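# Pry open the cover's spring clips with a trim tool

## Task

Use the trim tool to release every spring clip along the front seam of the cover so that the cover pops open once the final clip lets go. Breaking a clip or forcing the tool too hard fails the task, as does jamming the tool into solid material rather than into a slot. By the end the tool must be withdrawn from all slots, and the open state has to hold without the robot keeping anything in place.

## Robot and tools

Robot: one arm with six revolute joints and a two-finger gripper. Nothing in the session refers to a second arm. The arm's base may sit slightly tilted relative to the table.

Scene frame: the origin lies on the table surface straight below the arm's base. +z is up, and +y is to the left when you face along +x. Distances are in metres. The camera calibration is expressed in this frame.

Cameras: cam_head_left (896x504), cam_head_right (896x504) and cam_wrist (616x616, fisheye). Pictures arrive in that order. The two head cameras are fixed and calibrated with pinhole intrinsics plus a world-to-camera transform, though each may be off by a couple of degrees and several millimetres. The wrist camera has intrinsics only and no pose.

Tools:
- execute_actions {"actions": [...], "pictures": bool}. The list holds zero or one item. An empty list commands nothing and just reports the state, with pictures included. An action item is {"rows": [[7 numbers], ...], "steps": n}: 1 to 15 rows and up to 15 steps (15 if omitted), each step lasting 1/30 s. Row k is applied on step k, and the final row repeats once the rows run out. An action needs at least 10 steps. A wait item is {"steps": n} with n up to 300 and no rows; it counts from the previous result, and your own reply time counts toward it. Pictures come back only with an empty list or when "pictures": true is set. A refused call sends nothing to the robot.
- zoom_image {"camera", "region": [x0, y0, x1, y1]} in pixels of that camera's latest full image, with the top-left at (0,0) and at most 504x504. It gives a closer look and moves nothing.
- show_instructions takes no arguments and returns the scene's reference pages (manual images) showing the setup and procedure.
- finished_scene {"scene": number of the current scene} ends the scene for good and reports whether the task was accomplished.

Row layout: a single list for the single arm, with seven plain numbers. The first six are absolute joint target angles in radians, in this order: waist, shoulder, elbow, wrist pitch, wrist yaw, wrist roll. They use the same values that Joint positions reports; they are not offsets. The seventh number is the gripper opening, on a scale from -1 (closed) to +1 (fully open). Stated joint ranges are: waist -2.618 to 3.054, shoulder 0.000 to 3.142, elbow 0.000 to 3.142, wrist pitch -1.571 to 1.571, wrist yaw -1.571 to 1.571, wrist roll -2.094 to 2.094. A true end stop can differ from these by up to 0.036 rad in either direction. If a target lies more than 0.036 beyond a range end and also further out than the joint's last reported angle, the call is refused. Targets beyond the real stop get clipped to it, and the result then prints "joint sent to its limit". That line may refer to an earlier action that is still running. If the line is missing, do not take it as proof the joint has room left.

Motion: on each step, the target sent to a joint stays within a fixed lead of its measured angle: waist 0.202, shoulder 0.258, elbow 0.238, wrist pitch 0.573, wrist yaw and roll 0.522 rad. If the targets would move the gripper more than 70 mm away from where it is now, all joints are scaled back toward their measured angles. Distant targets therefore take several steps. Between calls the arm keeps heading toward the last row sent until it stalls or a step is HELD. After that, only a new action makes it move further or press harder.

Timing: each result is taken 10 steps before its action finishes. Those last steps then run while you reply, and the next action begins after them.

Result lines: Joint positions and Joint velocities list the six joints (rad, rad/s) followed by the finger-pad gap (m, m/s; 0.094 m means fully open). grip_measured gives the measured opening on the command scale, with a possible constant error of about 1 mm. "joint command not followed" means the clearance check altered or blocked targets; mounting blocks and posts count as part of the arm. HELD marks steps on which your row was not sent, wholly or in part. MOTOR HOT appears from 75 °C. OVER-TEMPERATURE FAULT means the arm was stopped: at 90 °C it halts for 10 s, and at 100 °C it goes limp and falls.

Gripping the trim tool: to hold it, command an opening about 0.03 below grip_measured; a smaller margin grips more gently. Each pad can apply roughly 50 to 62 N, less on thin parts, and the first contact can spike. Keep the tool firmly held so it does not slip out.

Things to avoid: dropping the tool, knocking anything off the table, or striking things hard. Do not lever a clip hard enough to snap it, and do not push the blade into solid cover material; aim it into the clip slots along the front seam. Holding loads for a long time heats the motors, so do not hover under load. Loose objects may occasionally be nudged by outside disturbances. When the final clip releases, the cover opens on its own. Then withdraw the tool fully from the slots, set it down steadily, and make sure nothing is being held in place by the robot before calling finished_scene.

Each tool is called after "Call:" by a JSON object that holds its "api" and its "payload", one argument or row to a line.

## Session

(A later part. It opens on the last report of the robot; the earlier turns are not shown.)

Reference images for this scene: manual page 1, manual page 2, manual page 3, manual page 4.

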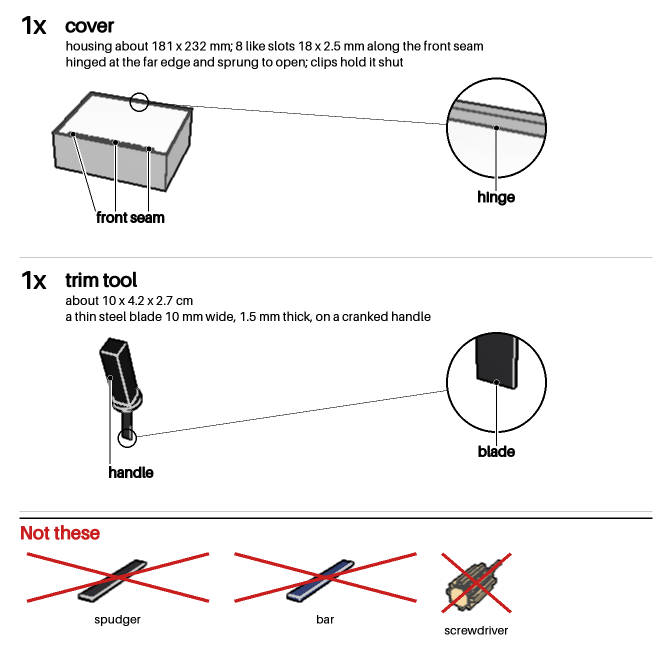

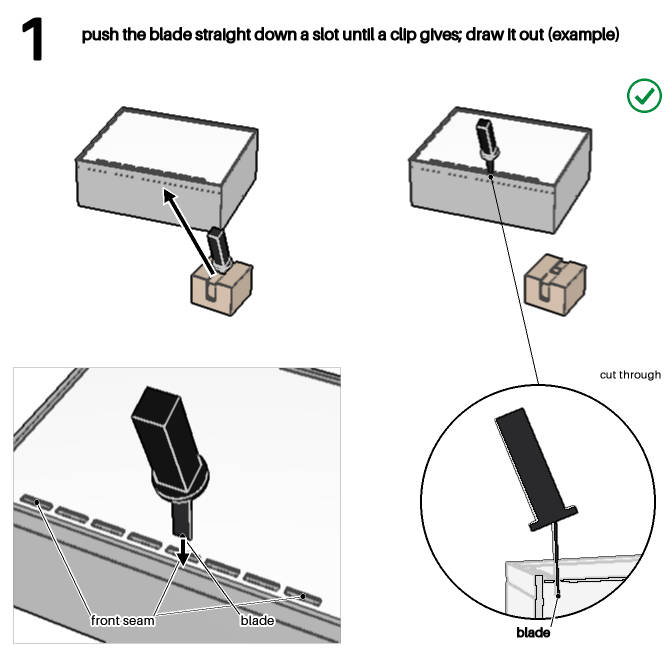

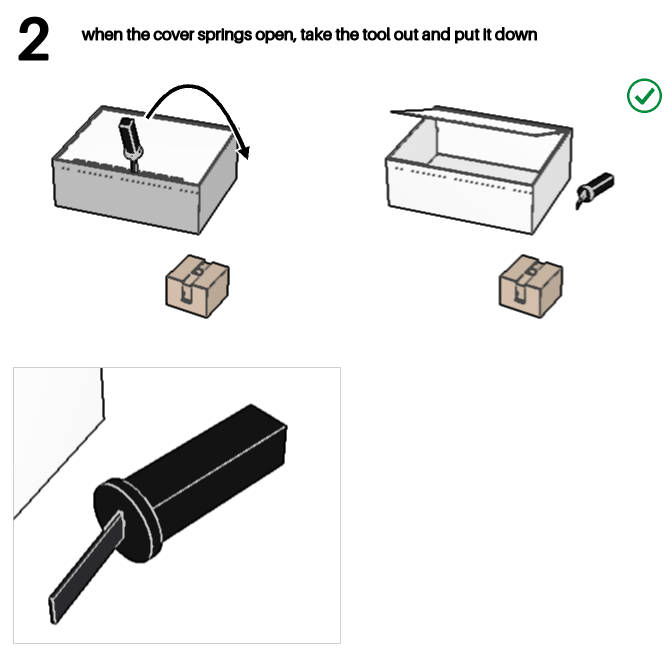

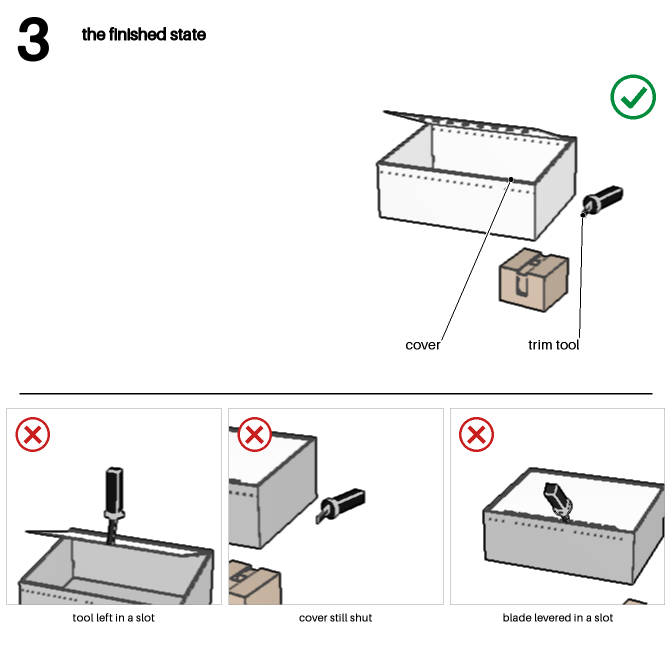

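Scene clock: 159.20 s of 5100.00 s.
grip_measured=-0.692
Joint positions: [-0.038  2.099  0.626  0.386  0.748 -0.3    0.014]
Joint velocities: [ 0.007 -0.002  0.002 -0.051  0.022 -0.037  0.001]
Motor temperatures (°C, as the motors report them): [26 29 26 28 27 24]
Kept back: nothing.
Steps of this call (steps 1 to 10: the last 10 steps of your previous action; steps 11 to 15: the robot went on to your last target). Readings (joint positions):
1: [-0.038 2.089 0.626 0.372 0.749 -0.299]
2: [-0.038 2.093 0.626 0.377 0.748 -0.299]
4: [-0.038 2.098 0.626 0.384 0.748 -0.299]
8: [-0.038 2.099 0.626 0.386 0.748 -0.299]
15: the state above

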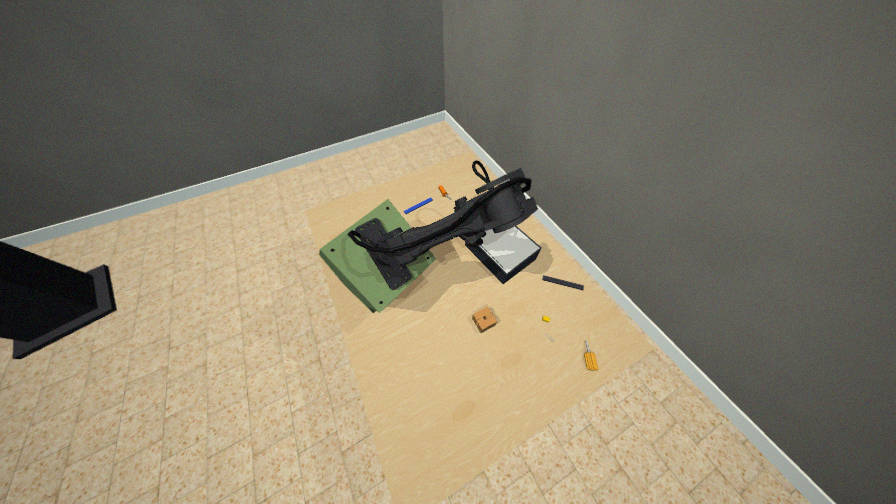

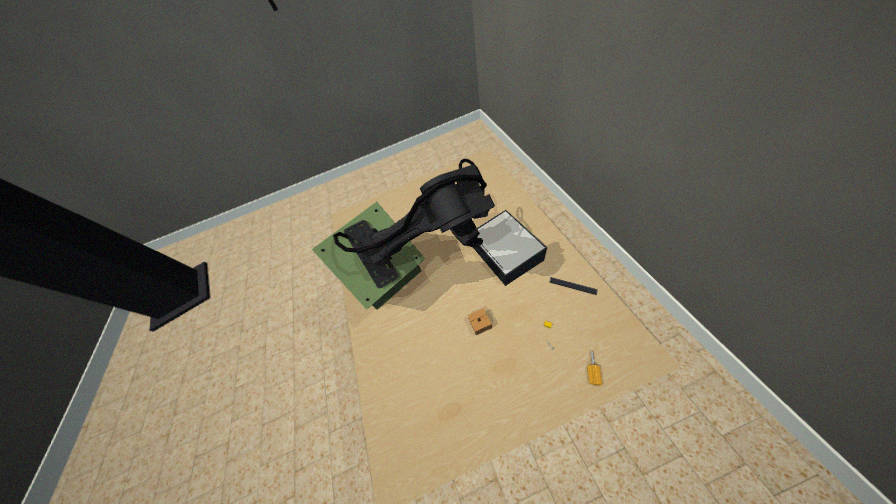

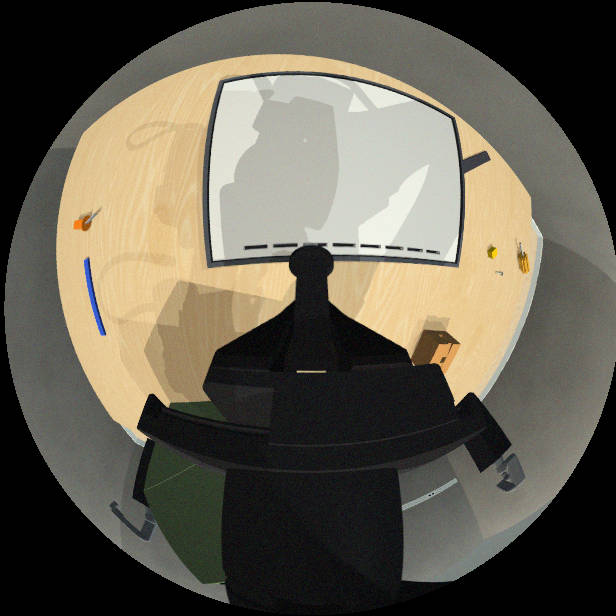

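Call:
{"api": "execute_actions", "payload": {
  "actions": [
    {"rows":[[-0.052,2.124,0.640,0.396,0.738,-0.308,-0.75],[-0.050,2.128,0.640,0.400,0.738,-0.308,-0.75],[-0.050,2.132,0.640,0.402,0.738,-0.308,-0.75],[-0.050,2.135,0.640,0.404,0.738,-0.308,-0.75]],"steps":12}
  ]
}}

Call:
{"api": "execute_actions", "payload": {
  "actions": [
    {"steps":15}
  ],
  "pictures": true
}}

Call:
{"api": "zoom_image", "payload": {
  "camera": "cam_wrist",
  "region": [270, 210, 350, 260]
}}

Scene clock: 170.83 s of 5100.00 s.
grip_measured=-0.692
Joint positions: [-0.039  2.099  0.626  0.387  0.748 -0.3    0.014]
Joint velocities: [-0.007  0.012  0.012  0.081  0.007  0.007 -0.001]
Motor temperatures (°C, as the motors report them): [26 29 26 28 27 24]
Steps of this call (steps 1 to 15: the robot went on to your last target; steps 16 to 90: nothing new was sent; then 8.57 s passed at rest; steps 91 to 92: the first 2 steps of this action). Readings (joint positions):
91: [-0.038 2.099 0.626 0.387 0.748 -0.300]
92: the state above

Scene clock: 171.33 s of 5100.00 s.
grip_measured=-0.692
Joint positions: [-0.039  2.101  0.626  0.39   0.748 -0.3    0.014]
Joint velocities: [ 0.007 -0.007 -0.002 -0.007  0.081  0.066 -0.001]
Motor temperatures (°C, as the motors report them): [26 29 26 28 27 24]
Kept back: nothing.
Steps of this call (steps 1 to 10: the last 10 steps of your previous action; steps 11 to 15: the robot went on to your last target). Readings (joint positions):
1: [-0.039 2.100 0.626 0.388 0.748 -0.300]
2: [-0.039 2.101 0.626 0.389 0.748 -0.300]
4: [-0.039 2.101 0.626 0.390 0.748 -0.300]
8: [-0.039 2.101 0.626 0.390 0.748 -0.300]
15: the state above
The arm was judged still, so your last target was given up. Only a new action makes it travel on or press farther. Fingers that are still opening or closing keep moving.

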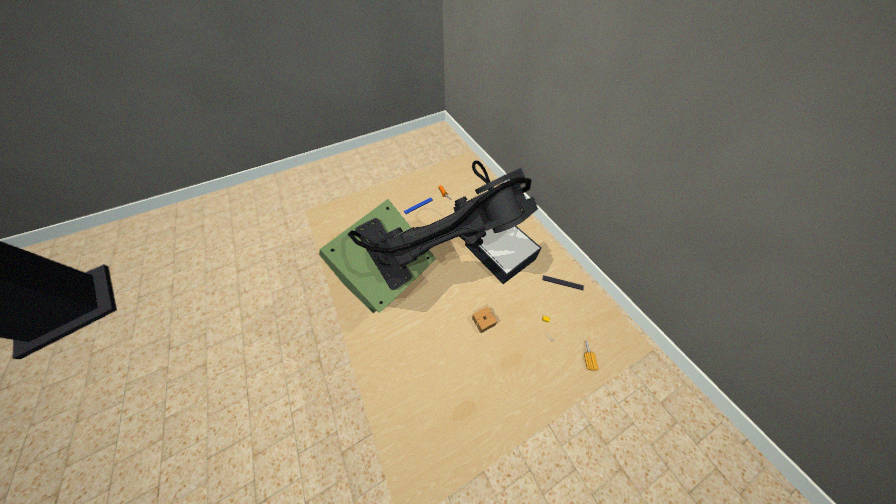

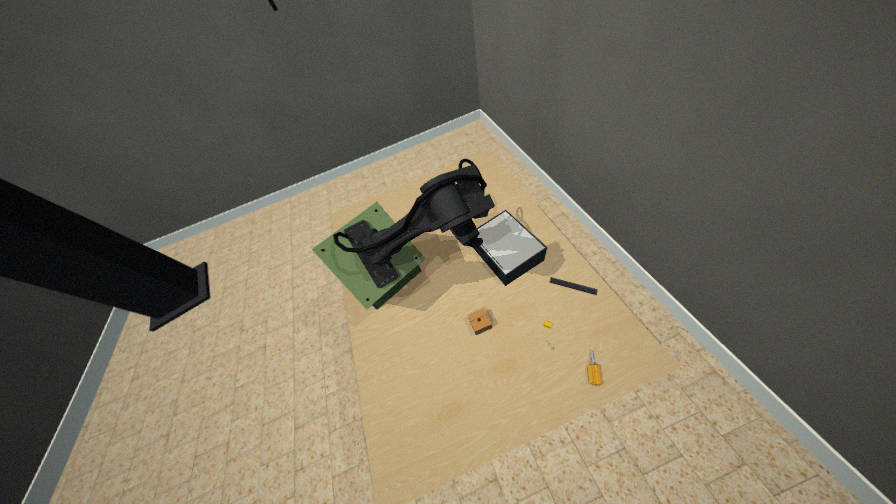

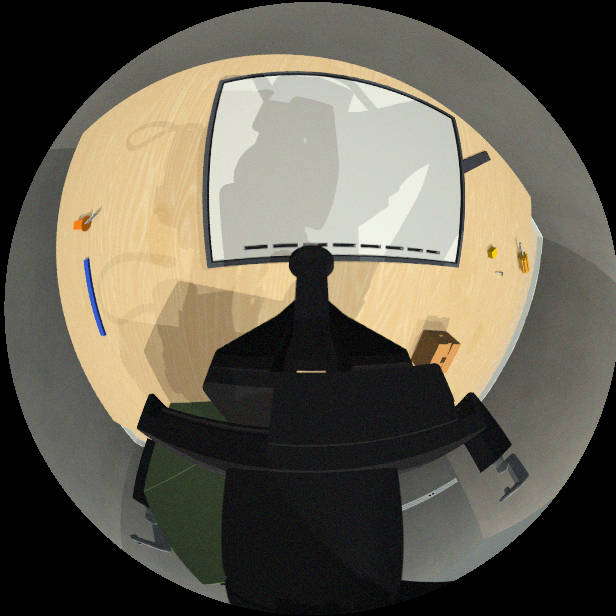

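Region (270, 210, 350, 260) of cam_wrist's 616x616 image, scaled by 6.300, with more detail than that image has; it fills the top 315 rows of this view, and the rest is white.

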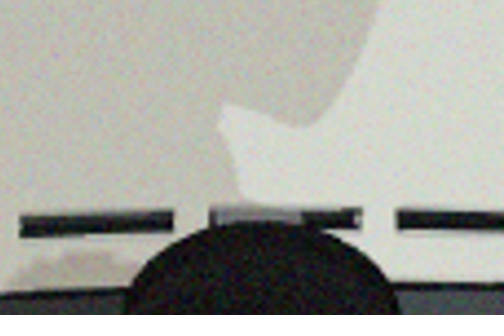

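Call:
{"api": "execute_actions", "payload": {
  "actions": [
    {"rows":[[-0.030,2.085,0.640,0.372,0.752,-0.296,-0.75],[-0.026,2.078,0.640,0.362,0.754,-0.293,-0.75],[-0.022,2.071,0.640,0.352,0.757,-0.290,-0.75],[-0.018,2.064,0.640,0.342,0.759,-0.287,-0.75],[-0.014,2.057,0.640,0.332,0.762,-0.283,-0.75],[-0.010,2.050,0.640,0.322,0.764,-0.280,-0.75],[-0.006,2.043,0.640,0.312,0.767,-0.277,-0.75],[-0.002,2.036,0.640,0.302,0.769,-0.273,-0.75],[0.002,2.029,0.640,0.292,0.772,-0.270,-0.75],[0.006,2.022,0.640,0.282,0.774,-0.267,-0.75],[0.010,2.015,0.640,0.272,0.777,-0.263,-0.75],[0.014,2.008,0.640,0.262,0.779,-0.260,-0.75],[0.018,2.001,0.640,0.252,0.782,-0.257,-0.75],[0.021,1.995,0.640,0.242,0.784,-0.253,-0.75],[0.024,1.990,0.640,0.233,0.786,-0.250,-0.75]],"steps":15}
  ]
}}

Call:
{"api": "execute_actions", "payload": {
  "actions": [
    {"steps":22}
  ]
}}

Scene clock: 172.37 s of 5100.00 s.
grip_measured=-0.692
Joint positions: [-0.037  2.088  0.626  0.375  0.749 -0.298  0.014]
Joint velocities: [ 0.007 -0.149  0.002 -0.198 -0.007  0.037 -0.   ]
Motor temperatures (°C, as the motors report them): [26 29 26 28 27 24]
Steps of this call (steps 1 to 26: nothing new was sent; steps 27 to 31: the first 5 steps of this action). Readings (joint positions):
27: [-0.038 2.100 0.626 0.390 0.749 -0.300]
28: [-0.038 2.099 0.626 0.389 0.749 -0.300]
30: [-0.038 2.092 0.626 0.381 0.749 -0.299]
31: the state above

Scene clock: 173.10 s of 5100.00 s.
grip_measured=-0.692
Joint positions: [ 0.007  2.006  0.626  0.254  0.775 -0.261  0.014]
Joint velocities: [-0.012  0.007  0.002  0.022 -0.007 -0.066 -0.001]
Motor temperatures (°C, as the motors report them): [26 29 26 28 27 24]
Kept back: nothing.
Steps of this call (steps 1 to 10: the last 10 steps of your previous action; steps 11 to 22: the robot went on to your last target). Readings (joint positions):
1: [-0.036 2.082 0.626 0.368 0.750 -0.297]
2: [-0.033 2.075 0.626 0.360 0.752 -0.295]
4: [-0.026 2.061 0.626 0.339 0.756 -0.290]
8: [-0.009 2.033 0.626 0.302 0.764 -0.279]
22: the state above

Call:
{"api": "execute_actions", "payload": {
  "actions": [
    {"rows":[[0.028,2.006,0.640,0.254,0.785,-0.252,-0.75],[0.035,2.012,0.640,0.256,0.789,-0.247,-0.75],[0.042,2.020,0.640,0.260,0.793,-0.242,-0.75],[0.049,2.028,0.640,0.264,0.797,-0.237,-0.75],[0.056,2.035,0.640,0.268,0.801,-0.232,-0.75],[0.063,2.042,0.640,0.272,0.805,-0.227,-0.75],[0.070,2.049,0.640,0.276,0.809,-0.222,-0.75],[0.077,2.056,0.640,0.280,0.813,-0.217,-0.75],[0.084,2.063,0.640,0.284,0.817,-0.211,-0.75],[0.091,2.069,0.640,0.288,0.821,-0.205,-0.75],[0.097,2.075,0.640,0.292,0.825,-0.199,-0.75],[0.102,2.080,0.640,0.296,0.829,-0.193,-0.75],[0.105,2.084,0.640,0.299,0.832,-0.188,-0.75],[0.105,2.087,0.640,0.301,0.835,-0.184,-0.75],[0.105,2.088,0.640,0.302,0.836,-0.182,-0.75]],"steps":15}
  ]
}}

Call:
{"api": "execute_actions", "payload": {
  "actions": [
    {"steps":25}
  ],
  "pictures": true
}}

Call:
{"api": "zoom_image", "payload": {
  "camera": "cam_wrist",
  "region": [270, 210, 350, 260]
}}

Scene clock: 174.20 s of 5100.00 s.
grip_measured=-0.692
Joint positions: [ 0.022  2.007  0.626  0.253  0.783 -0.253  0.014]
Joint velocities: [ 0.198  0.066  0.017  0.022  0.037  0.051 -0.   ]
Motor temperatures (°C, as the motors report them): [26 29 26 28 27 24]
Steps of this call (steps 1 to 28: the robot went on to your last target; steps 29 to 33: the first 5 steps of this action). Readings (joint positions):
29: [0.007 2.006 0.626 0.252 0.775 -0.260]
30: [0.008 2.006 0.626 0.252 0.776 -0.260]
32: [0.015 2.006 0.626 0.252 0.780 -0.256]
33: the state above

Scene clock: 175.03 s of 5100.00 s.
grip_measured=-0.692
Joint positions: [ 0.088  2.073  0.626  0.286  0.824 -0.192  0.014]
Joint velocities: [-0.017 -0.007 -0.007  0.007  0.022 -0.081 -0.   ]
Motor temperatures (°C, as the motors report them): [26 29 26 28 27 24]
Kept back: nothing.
Steps of this call (steps 1 to 10: the last 10 steps of your previous action; steps 11 to 25: the robot went on to your last target). Readings (joint positions):
1: [0.030 2.011 0.626 0.255 0.786 -0.250]
2: [0.038 2.017 0.626 0.258 0.788 -0.246]
4: [0.054 2.032 0.626 0.262 0.794 -0.239]
8: [0.080 2.061 0.626 0.270 0.806 -0.219]
25: the state above

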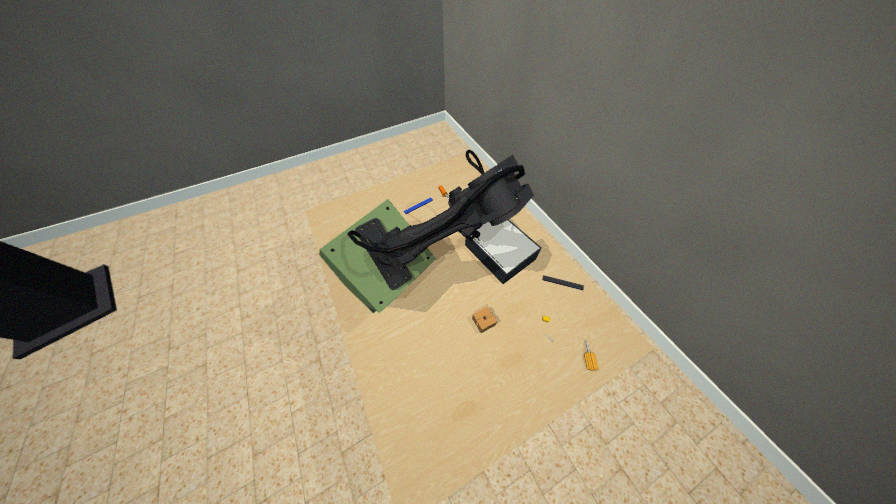

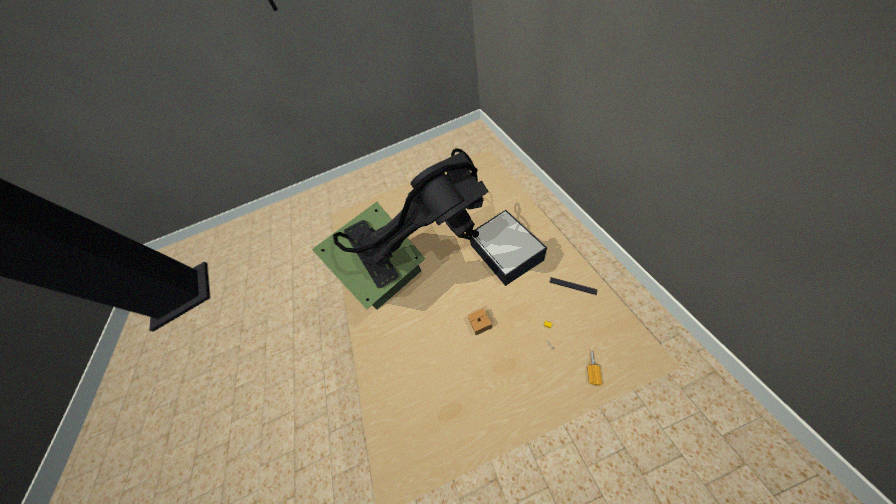

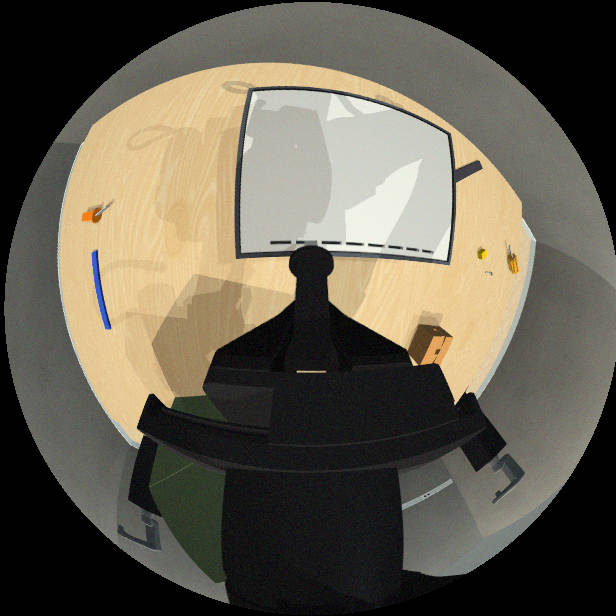

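Region (270, 210, 350, 260) of cam_wrist's 616x616 image, scaled by 6.300, with more detail than that image has; it fills the top 315 rows of this view, and the rest is white.

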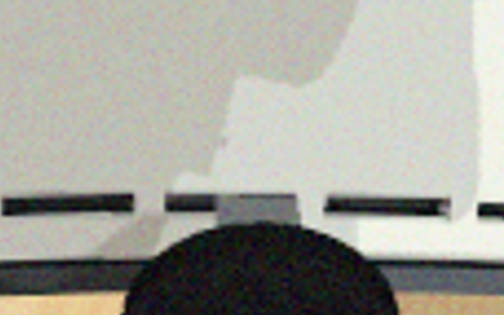

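Call:
{"api": "execute_actions", "payload": {
  "actions": [
    {"rows":[[0.118,2.088,0.579,0.302,0.836,-0.182,-0.75],[0.118,2.088,0.610,0.302,0.836,-0.182,-0.75],[0.104,2.088,0.612,0.302,0.836,-0.182,-0.75]],"steps":10}
  ]
}}

Call:
{"api": "execute_actions", "payload": {
  "actions": [
    {"steps":20}
  ],
  "pictures": true
}}

Call:
{"api": "zoom_image", "payload": {
  "camera": "cam_wrist",
  "region": [270, 210, 350, 260]
}}

Scene clock: 175.90 s of 5100.00 s.
grip_measured=-0.692
Joint positions: [ 0.088  2.073  0.626  0.287  0.825 -0.192  0.014]
Joint velocities: [ 0.007 -0.007  0.007  0.022 -0.007 -0.066  0.   ]
Motor temperatures (°C, as the motors report them): [26 29 26 28 27 24]
Kept back: the last 10 steps of this action.
Steps of this call (steps 1 to 15: the robot went on to your last target; steps 16 to 26: nothing new was sent). Readings (joint positions):
1: [0.088 2.073 0.626 0.286 0.824 -0.192]
2: [0.088 2.073 0.626 0.286 0.824 -0.192]
4: [0.088 2.073 0.626 0.286 0.824 -0.192]
8: [0.088 2.073 0.626 0.287 0.824 -0.192]
26: the state above

Scene clock: 176.57 s of 5100.00 s.
grip_measured=-0.692
Joint positions: [ 0.093  2.074  0.622  0.291  0.826 -0.192  0.014]
Joint velocities: [-0.022  0.007  0.002  0.066 -0.081 -0.051  0.001]
Motor temperatures (°C, as the motors report them): [26 29 26 28 27 24]
Kept back: nothing.
Steps of this call (steps 1 to 10: the last 10 steps of your previous action; steps 11 to 15: the robot went on to your last target; steps 16 to 20: nothing new was sent). Readings (joint positions):
1: [0.089 2.073 0.623 0.289 0.825 -0.192]
2: [0.092 2.073 0.622 0.290 0.826 -0.192]
4: [0.093 2.074 0.622 0.291 0.826 -0.192]
8: [0.093 2.074 0.622 0.291 0.826 -0.192]
20: the state above
The arm was judged still, so your last target was given up. Only a new action makes it travel on or press farther. Fingers that are still opening or closing keep moving.

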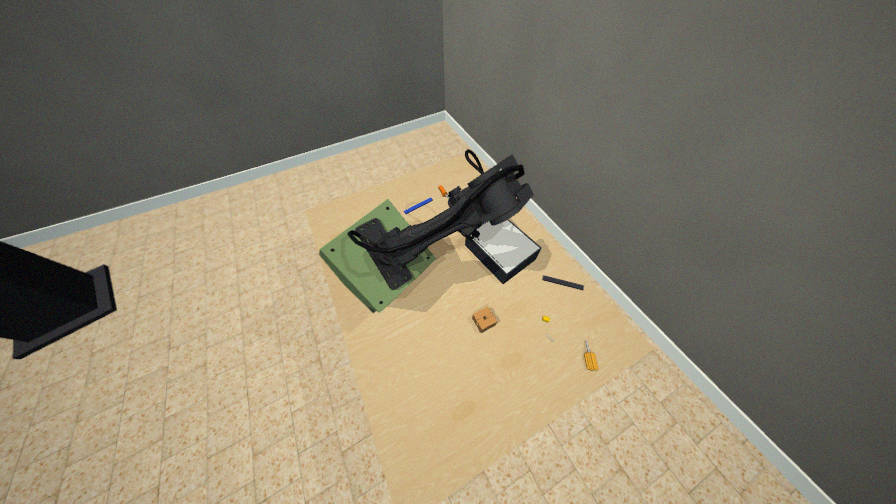

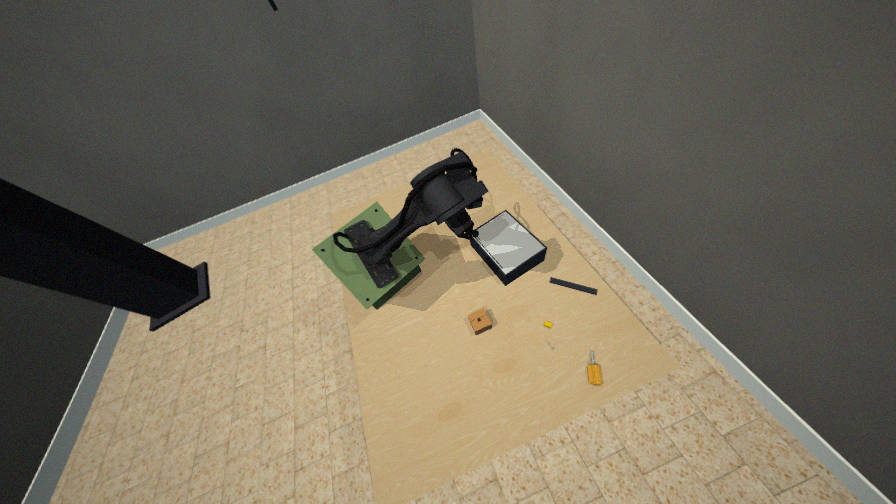

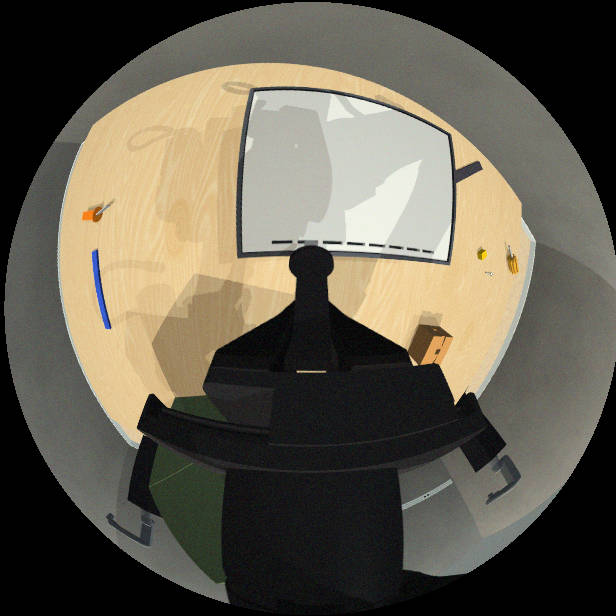

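Region (270, 210, 350, 260) of cam_wrist's 616x616 image, scaled by 6.300, with more detail than that image has; it fills the top 315 rows of this view, and the rest is white.

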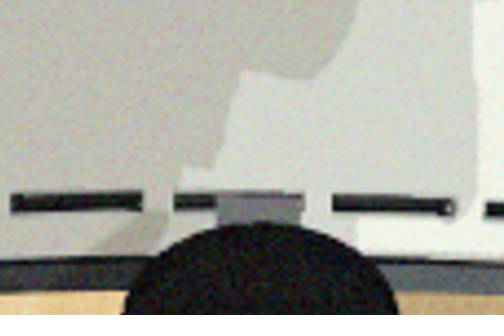

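Call:
{"api": "execute_actions", "payload": {
  "actions": [
    {"rows":[[0.104,2.088,0.573,0.300,0.836,-0.182,-0.75],[0.104,2.088,0.600,0.300,0.836,-0.182,-0.75],[0.104,2.088,0.608,0.300,0.836,-0.182,-0.75]],"steps":10}
  ]
}}

Call:
{"api": "execute_actions", "payload": {
  "actions": [
    {"steps":20}
  ],
  "pictures": true
}}

Call:
{"api": "zoom_image", "payload": {
  "camera": "cam_wrist",
  "region": [270, 210, 350, 260]
}}

Scene clock: 177.63 s of 5100.00 s.
grip_measured=-0.692
Joint positions: [ 0.093  2.074  0.622  0.291  0.826 -0.192  0.014]
Joint velocities: [-0.002 -0.027 -0.002  0.007 -0.022 -0.022 -0.   ]
Motor temperatures (°C, as the motors report them): [26 29 26 28 27 24]
Kept back: the last 10 steps of this action.
Steps of this call (steps 1 to 32: nothing new was sent). Readings (joint positions):
1: [0.093 2.074 0.622 0.291 0.826 -0.192]
2: [0.093 2.074 0.622 0.291 0.826 -0.192]
4: [0.093 2.074 0.622 0.291 0.826 -0.192]
8: [0.093 2.074 0.622 0.291 0.826 -0.192]
32: the state above

Scene clock: 178.30 s of 5100.00 s.
grip_measured=-0.692
Joint positions: [ 0.093  2.076  0.617  0.294  0.826 -0.192  0.014]
Joint velocities: [-0.017  0.007  0.002 -0.066 -0.037 -0.007  0.001]
Motor temperatures (°C, as the motors report them): [26 29 26 28 27 24]
Kept back: nothing.
Steps of this call (steps 1 to 10: the last 10 steps of your previous action; steps 11 to 15: the robot went on to your last target; steps 16 to 20: nothing new was sent). Readings (joint positions):
1: [0.093 2.074 0.619 0.294 0.826 -0.192]
2: [0.093 2.074 0.617 0.294 0.826 -0.192]
4: [0.093 2.076 0.617 0.294 0.826 -0.192]
8: [0.093 2.076 0.617 0.294 0.826 -0.192]
20: the state above
The arm was judged still, so your last target was given up. Only a new action makes it travel on or press farther. Fingers that are still opening or closing keep moving.

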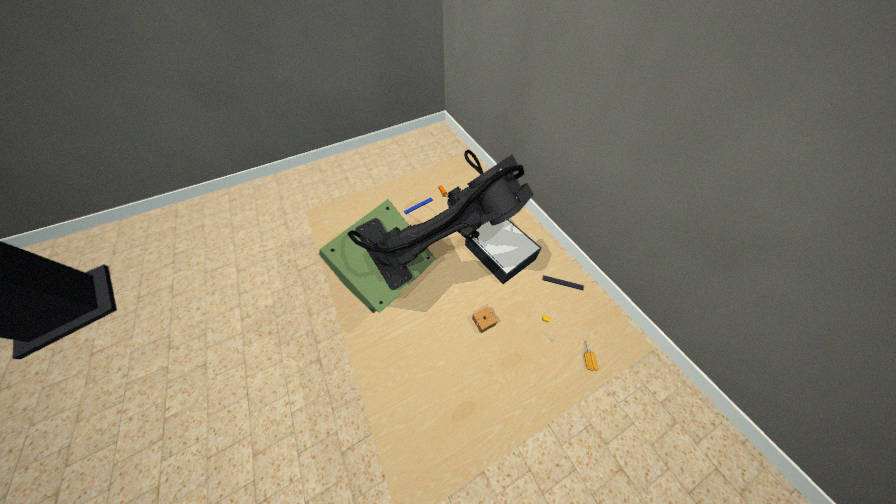

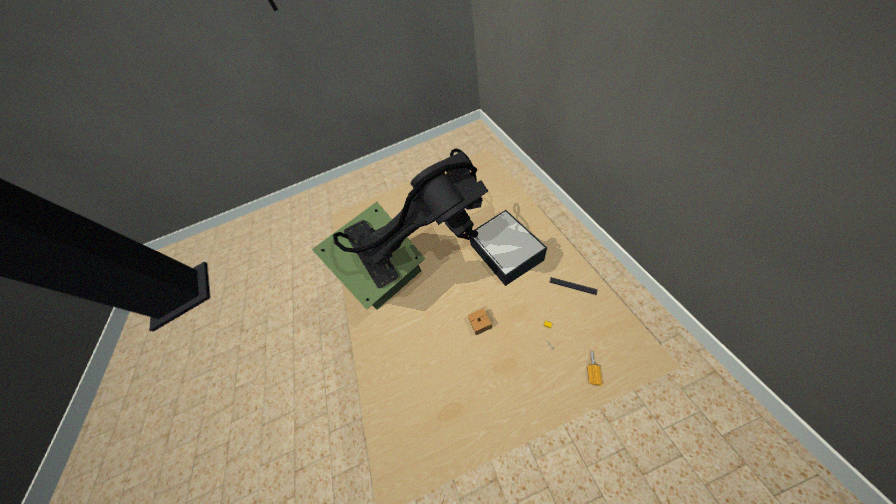

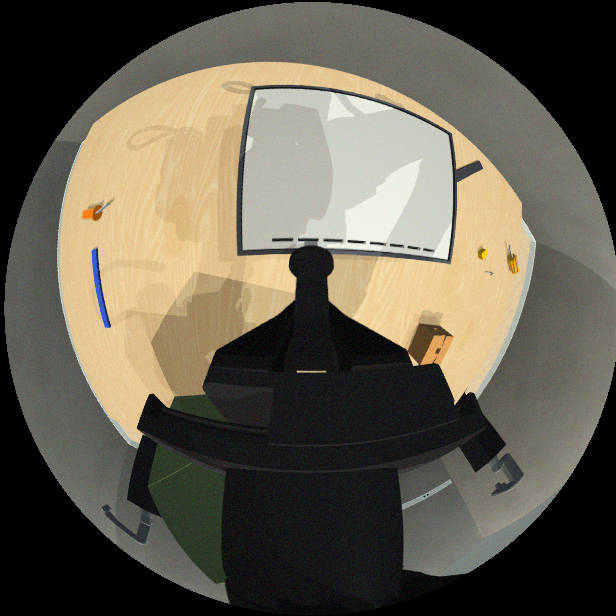

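Region (270, 210, 350, 260) of cam_wrist's 616x616 image, scaled by 6.300, with more detail than that image has; it fills the top 315 rows of this view, and the rest is white.

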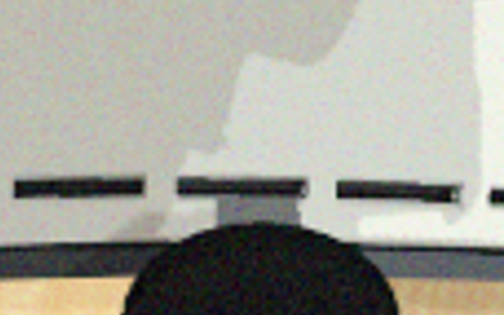

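Call:
{"api": "execute_actions", "payload": {
  "actions": [
    {"rows":[[0.104,2.100,0.608,0.306,0.836,-0.178,-0.75],[0.104,2.102,0.608,0.310,0.836,-0.178,-0.75],[0.104,2.104,0.608,0.314,0.836,-0.178,-0.75],[0.104,2.106,0.608,0.318,0.836,-0.178,-0.75],[0.104,2.108,0.608,0.322,0.836,-0.178,-0.75],[0.104,2.110,0.608,0.325,0.836,-0.178,-0.75],[0.104,2.111,0.608,0.328,0.836,-0.178,-0.75]],"steps":12}
  ]
}}

Call:
{"api": "execute_actions", "payload": {
  "actions": [
    {"steps":20}
  ],
  "pictures": true
}}

Call:
{"api": "zoom_image", "payload": {
  "camera": "cam_wrist",
  "region": [270, 210, 350, 260]
}}

Scene clock: 179.13 s of 5100.00 s.
grip_measured=-0.692
Joint positions: [ 0.093  2.077  0.617  0.295  0.827 -0.19   0.014]
Joint velocities: [ 0.007  0.037  0.002  0.037 -0.051 -0.007 -0.001]
Motor temperatures (°C, as the motors report them): [26 29 26 28 27 24]
Steps of this call (steps 1 to 23: nothing new was sent; steps 24 to 25: the first 2 steps of this action). Readings (joint positions):
24: [0.093 2.076 0.617 0.294 0.826 -0.191]
25: the state above

Scene clock: 179.80 s of 5100.00 s.
grip_measured=-0.692
Joint positions: [ 0.093  2.095  0.617  0.312  0.827 -0.188  0.014]
Joint velocities: [ 0.002 -0.017  0.007  0.007  0.007  0.037  0.   ]
Motor temperatures (°C, as the motors report them): [26 29 26 28 27 24]
Kept back: nothing.
Steps of this call (steps 1 to 10: the last 10 steps of your previous action; steps 11 to 20: the robot went on to your last target). Readings (joint positions):
1: [0.093 2.079 0.617 0.297 0.827 -0.190]
2: [0.093 2.082 0.617 0.298 0.827 -0.189]
4: [0.093 2.089 0.617 0.301 0.827 -0.189]
8: [0.093 2.095 0.617 0.306 0.827 -0.189]
20: the state above

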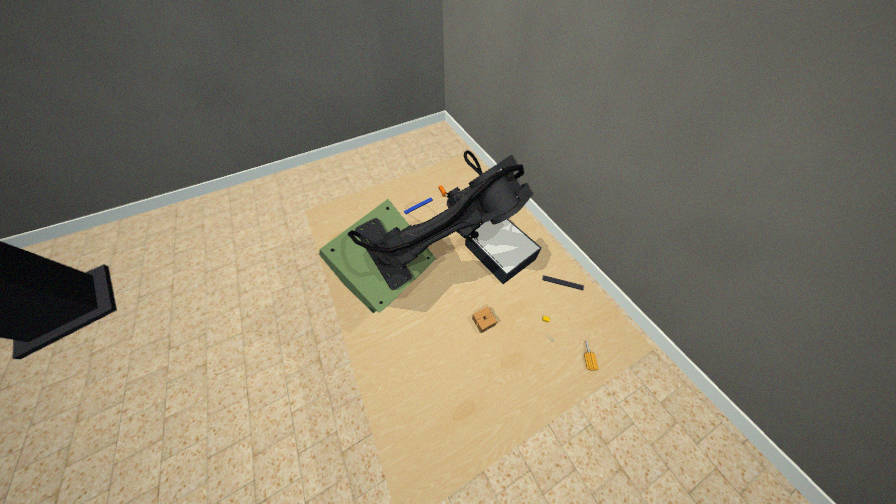

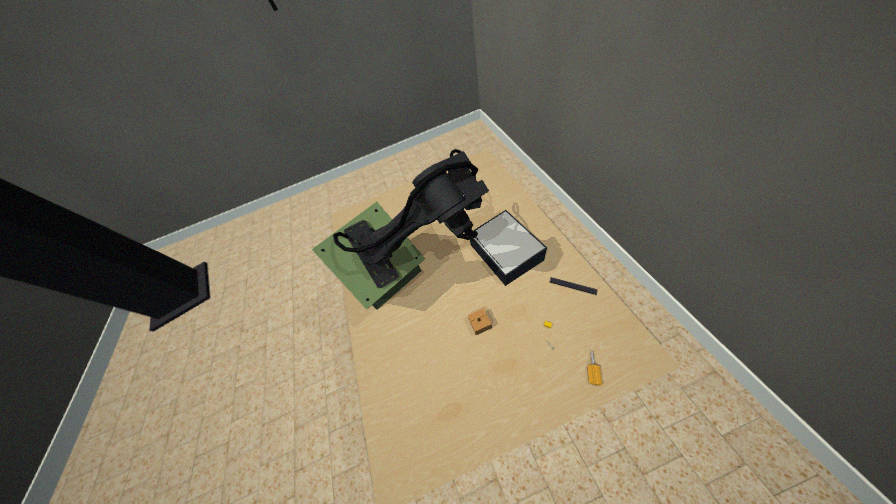

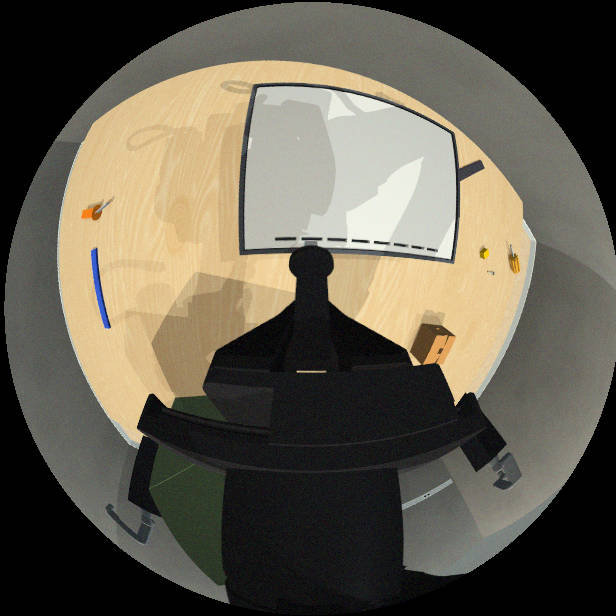

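Region (270, 210, 350, 260) of cam_wrist's 616x616 image, scaled by 6.300, with more detail than that image has; it fills the top 315 rows of this view, and the rest is white.

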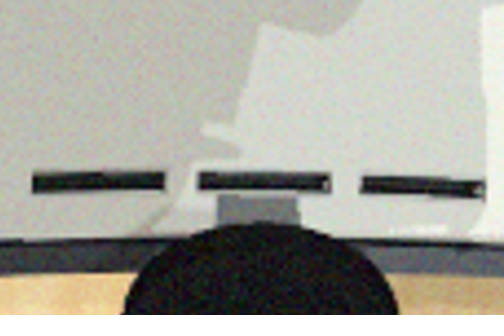

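Call:
{"api": "execute_actions", "payload": {
  "actions": [
    {"rows":[[0.085,2.111,0.664,0.331,0.836,-0.178,-0.75],[0.085,2.111,0.641,0.331,0.836,-0.178,-0.75]],"steps":10}
  ]
}}

Call:
{"api": "execute_actions", "payload": {
  "actions": [
    {"steps":20}
  ],
  "pictures": true
}}

Call:
{"api": "zoom_image", "payload": {
  "camera": "cam_wrist",
  "region": [270, 210, 350, 260]
}}

Scene clock: 180.40 s of 5100.00 s.
grip_measured=-0.692
Joint positions: [ 0.093  2.095  0.617  0.312  0.827 -0.188  0.014]
Joint velocities: [-0.012  0.002 -0.002 -0.022  0.007  0.022 -0.   ]
Motor temperatures (°C, as the motors report them): [26 29 26 28 27 24]
Kept back: the last 10 steps of this action.
Steps of this call (steps 1 to 15: the robot went on to your last target; steps 16 to 18: nothing new was sent). Readings (joint positions):
1: [0.093 2.095 0.617 0.312 0.827 -0.188]
2: [0.093 2.095 0.617 0.312 0.827 -0.188]
4: [0.093 2.095 0.617 0.312 0.827 -0.188]
8: [0.093 2.095 0.617 0.312 0.827 -0.188]
18: the state above

Scene clock: 181.07 s of 5100.00 s.
grip_measured=-0.692
Joint positions: [ 0.088  2.095  0.62   0.319  0.827 -0.188  0.014]
Joint velocities: [-0.002 -0.007  0.012 -0.022 -0.037 -0.007  0.001]
Motor temperatures (°C, as the motors report them): [26 29 26 28 27 24]
Kept back: nothing.
Steps of this call (steps 1 to 10: the last 10 steps of your previous action; steps 11 to 15: the robot went on to your last target; steps 16 to 20: nothing new was sent). Readings (joint positions):
1: [0.093 2.095 0.619 0.313 0.827 -0.188]
2: [0.092 2.095 0.620 0.315 0.827 -0.188]
4: [0.090 2.095 0.620 0.318 0.827 -0.188]
8: [0.088 2.095 0.620 0.319 0.827 -0.188]
20: the state above
The arm was judged still, so your last target was given up. Only a new action makes it travel on or press farther. Fingers that are still opening or closing keep moving.

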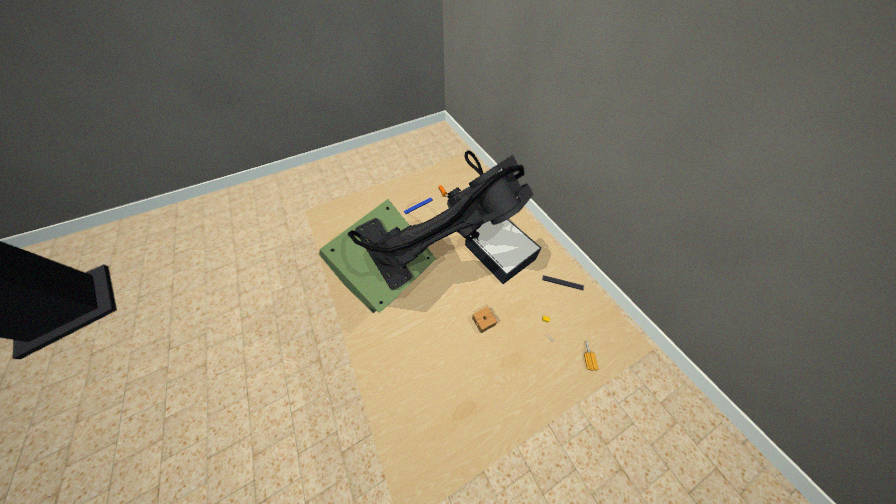

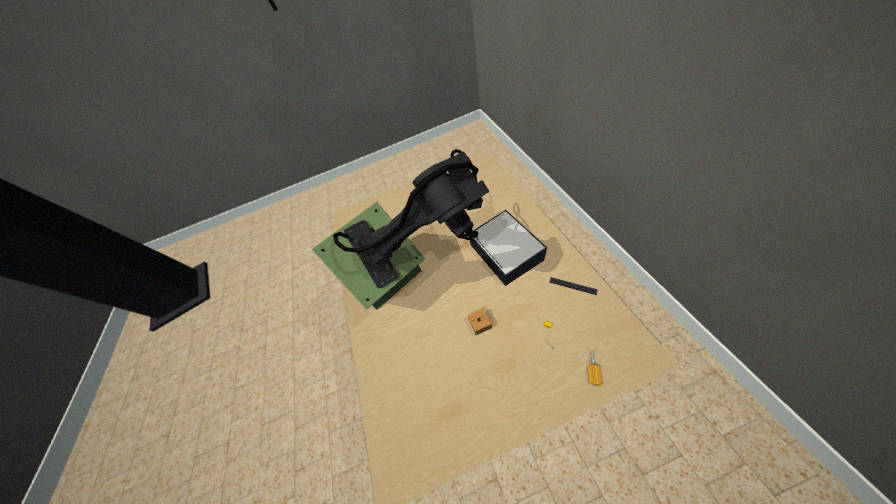

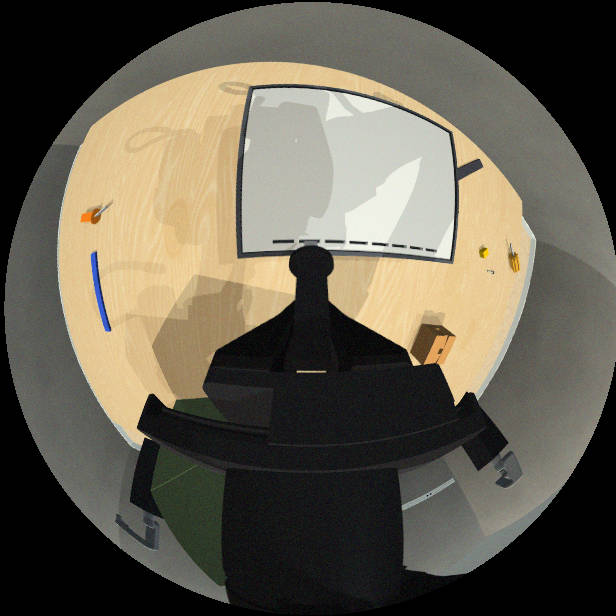

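Region (270, 210, 350, 260) of cam_wrist's 616x616 image, scaled by 6.300, with more detail than that image has; it fills the top 315 rows of this view, and the rest is white.

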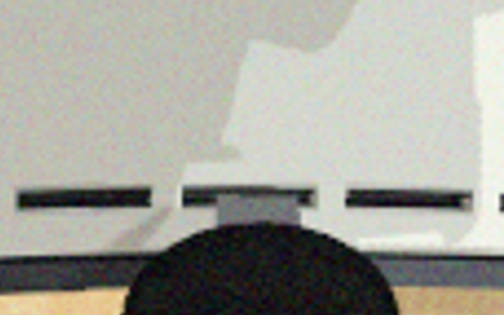

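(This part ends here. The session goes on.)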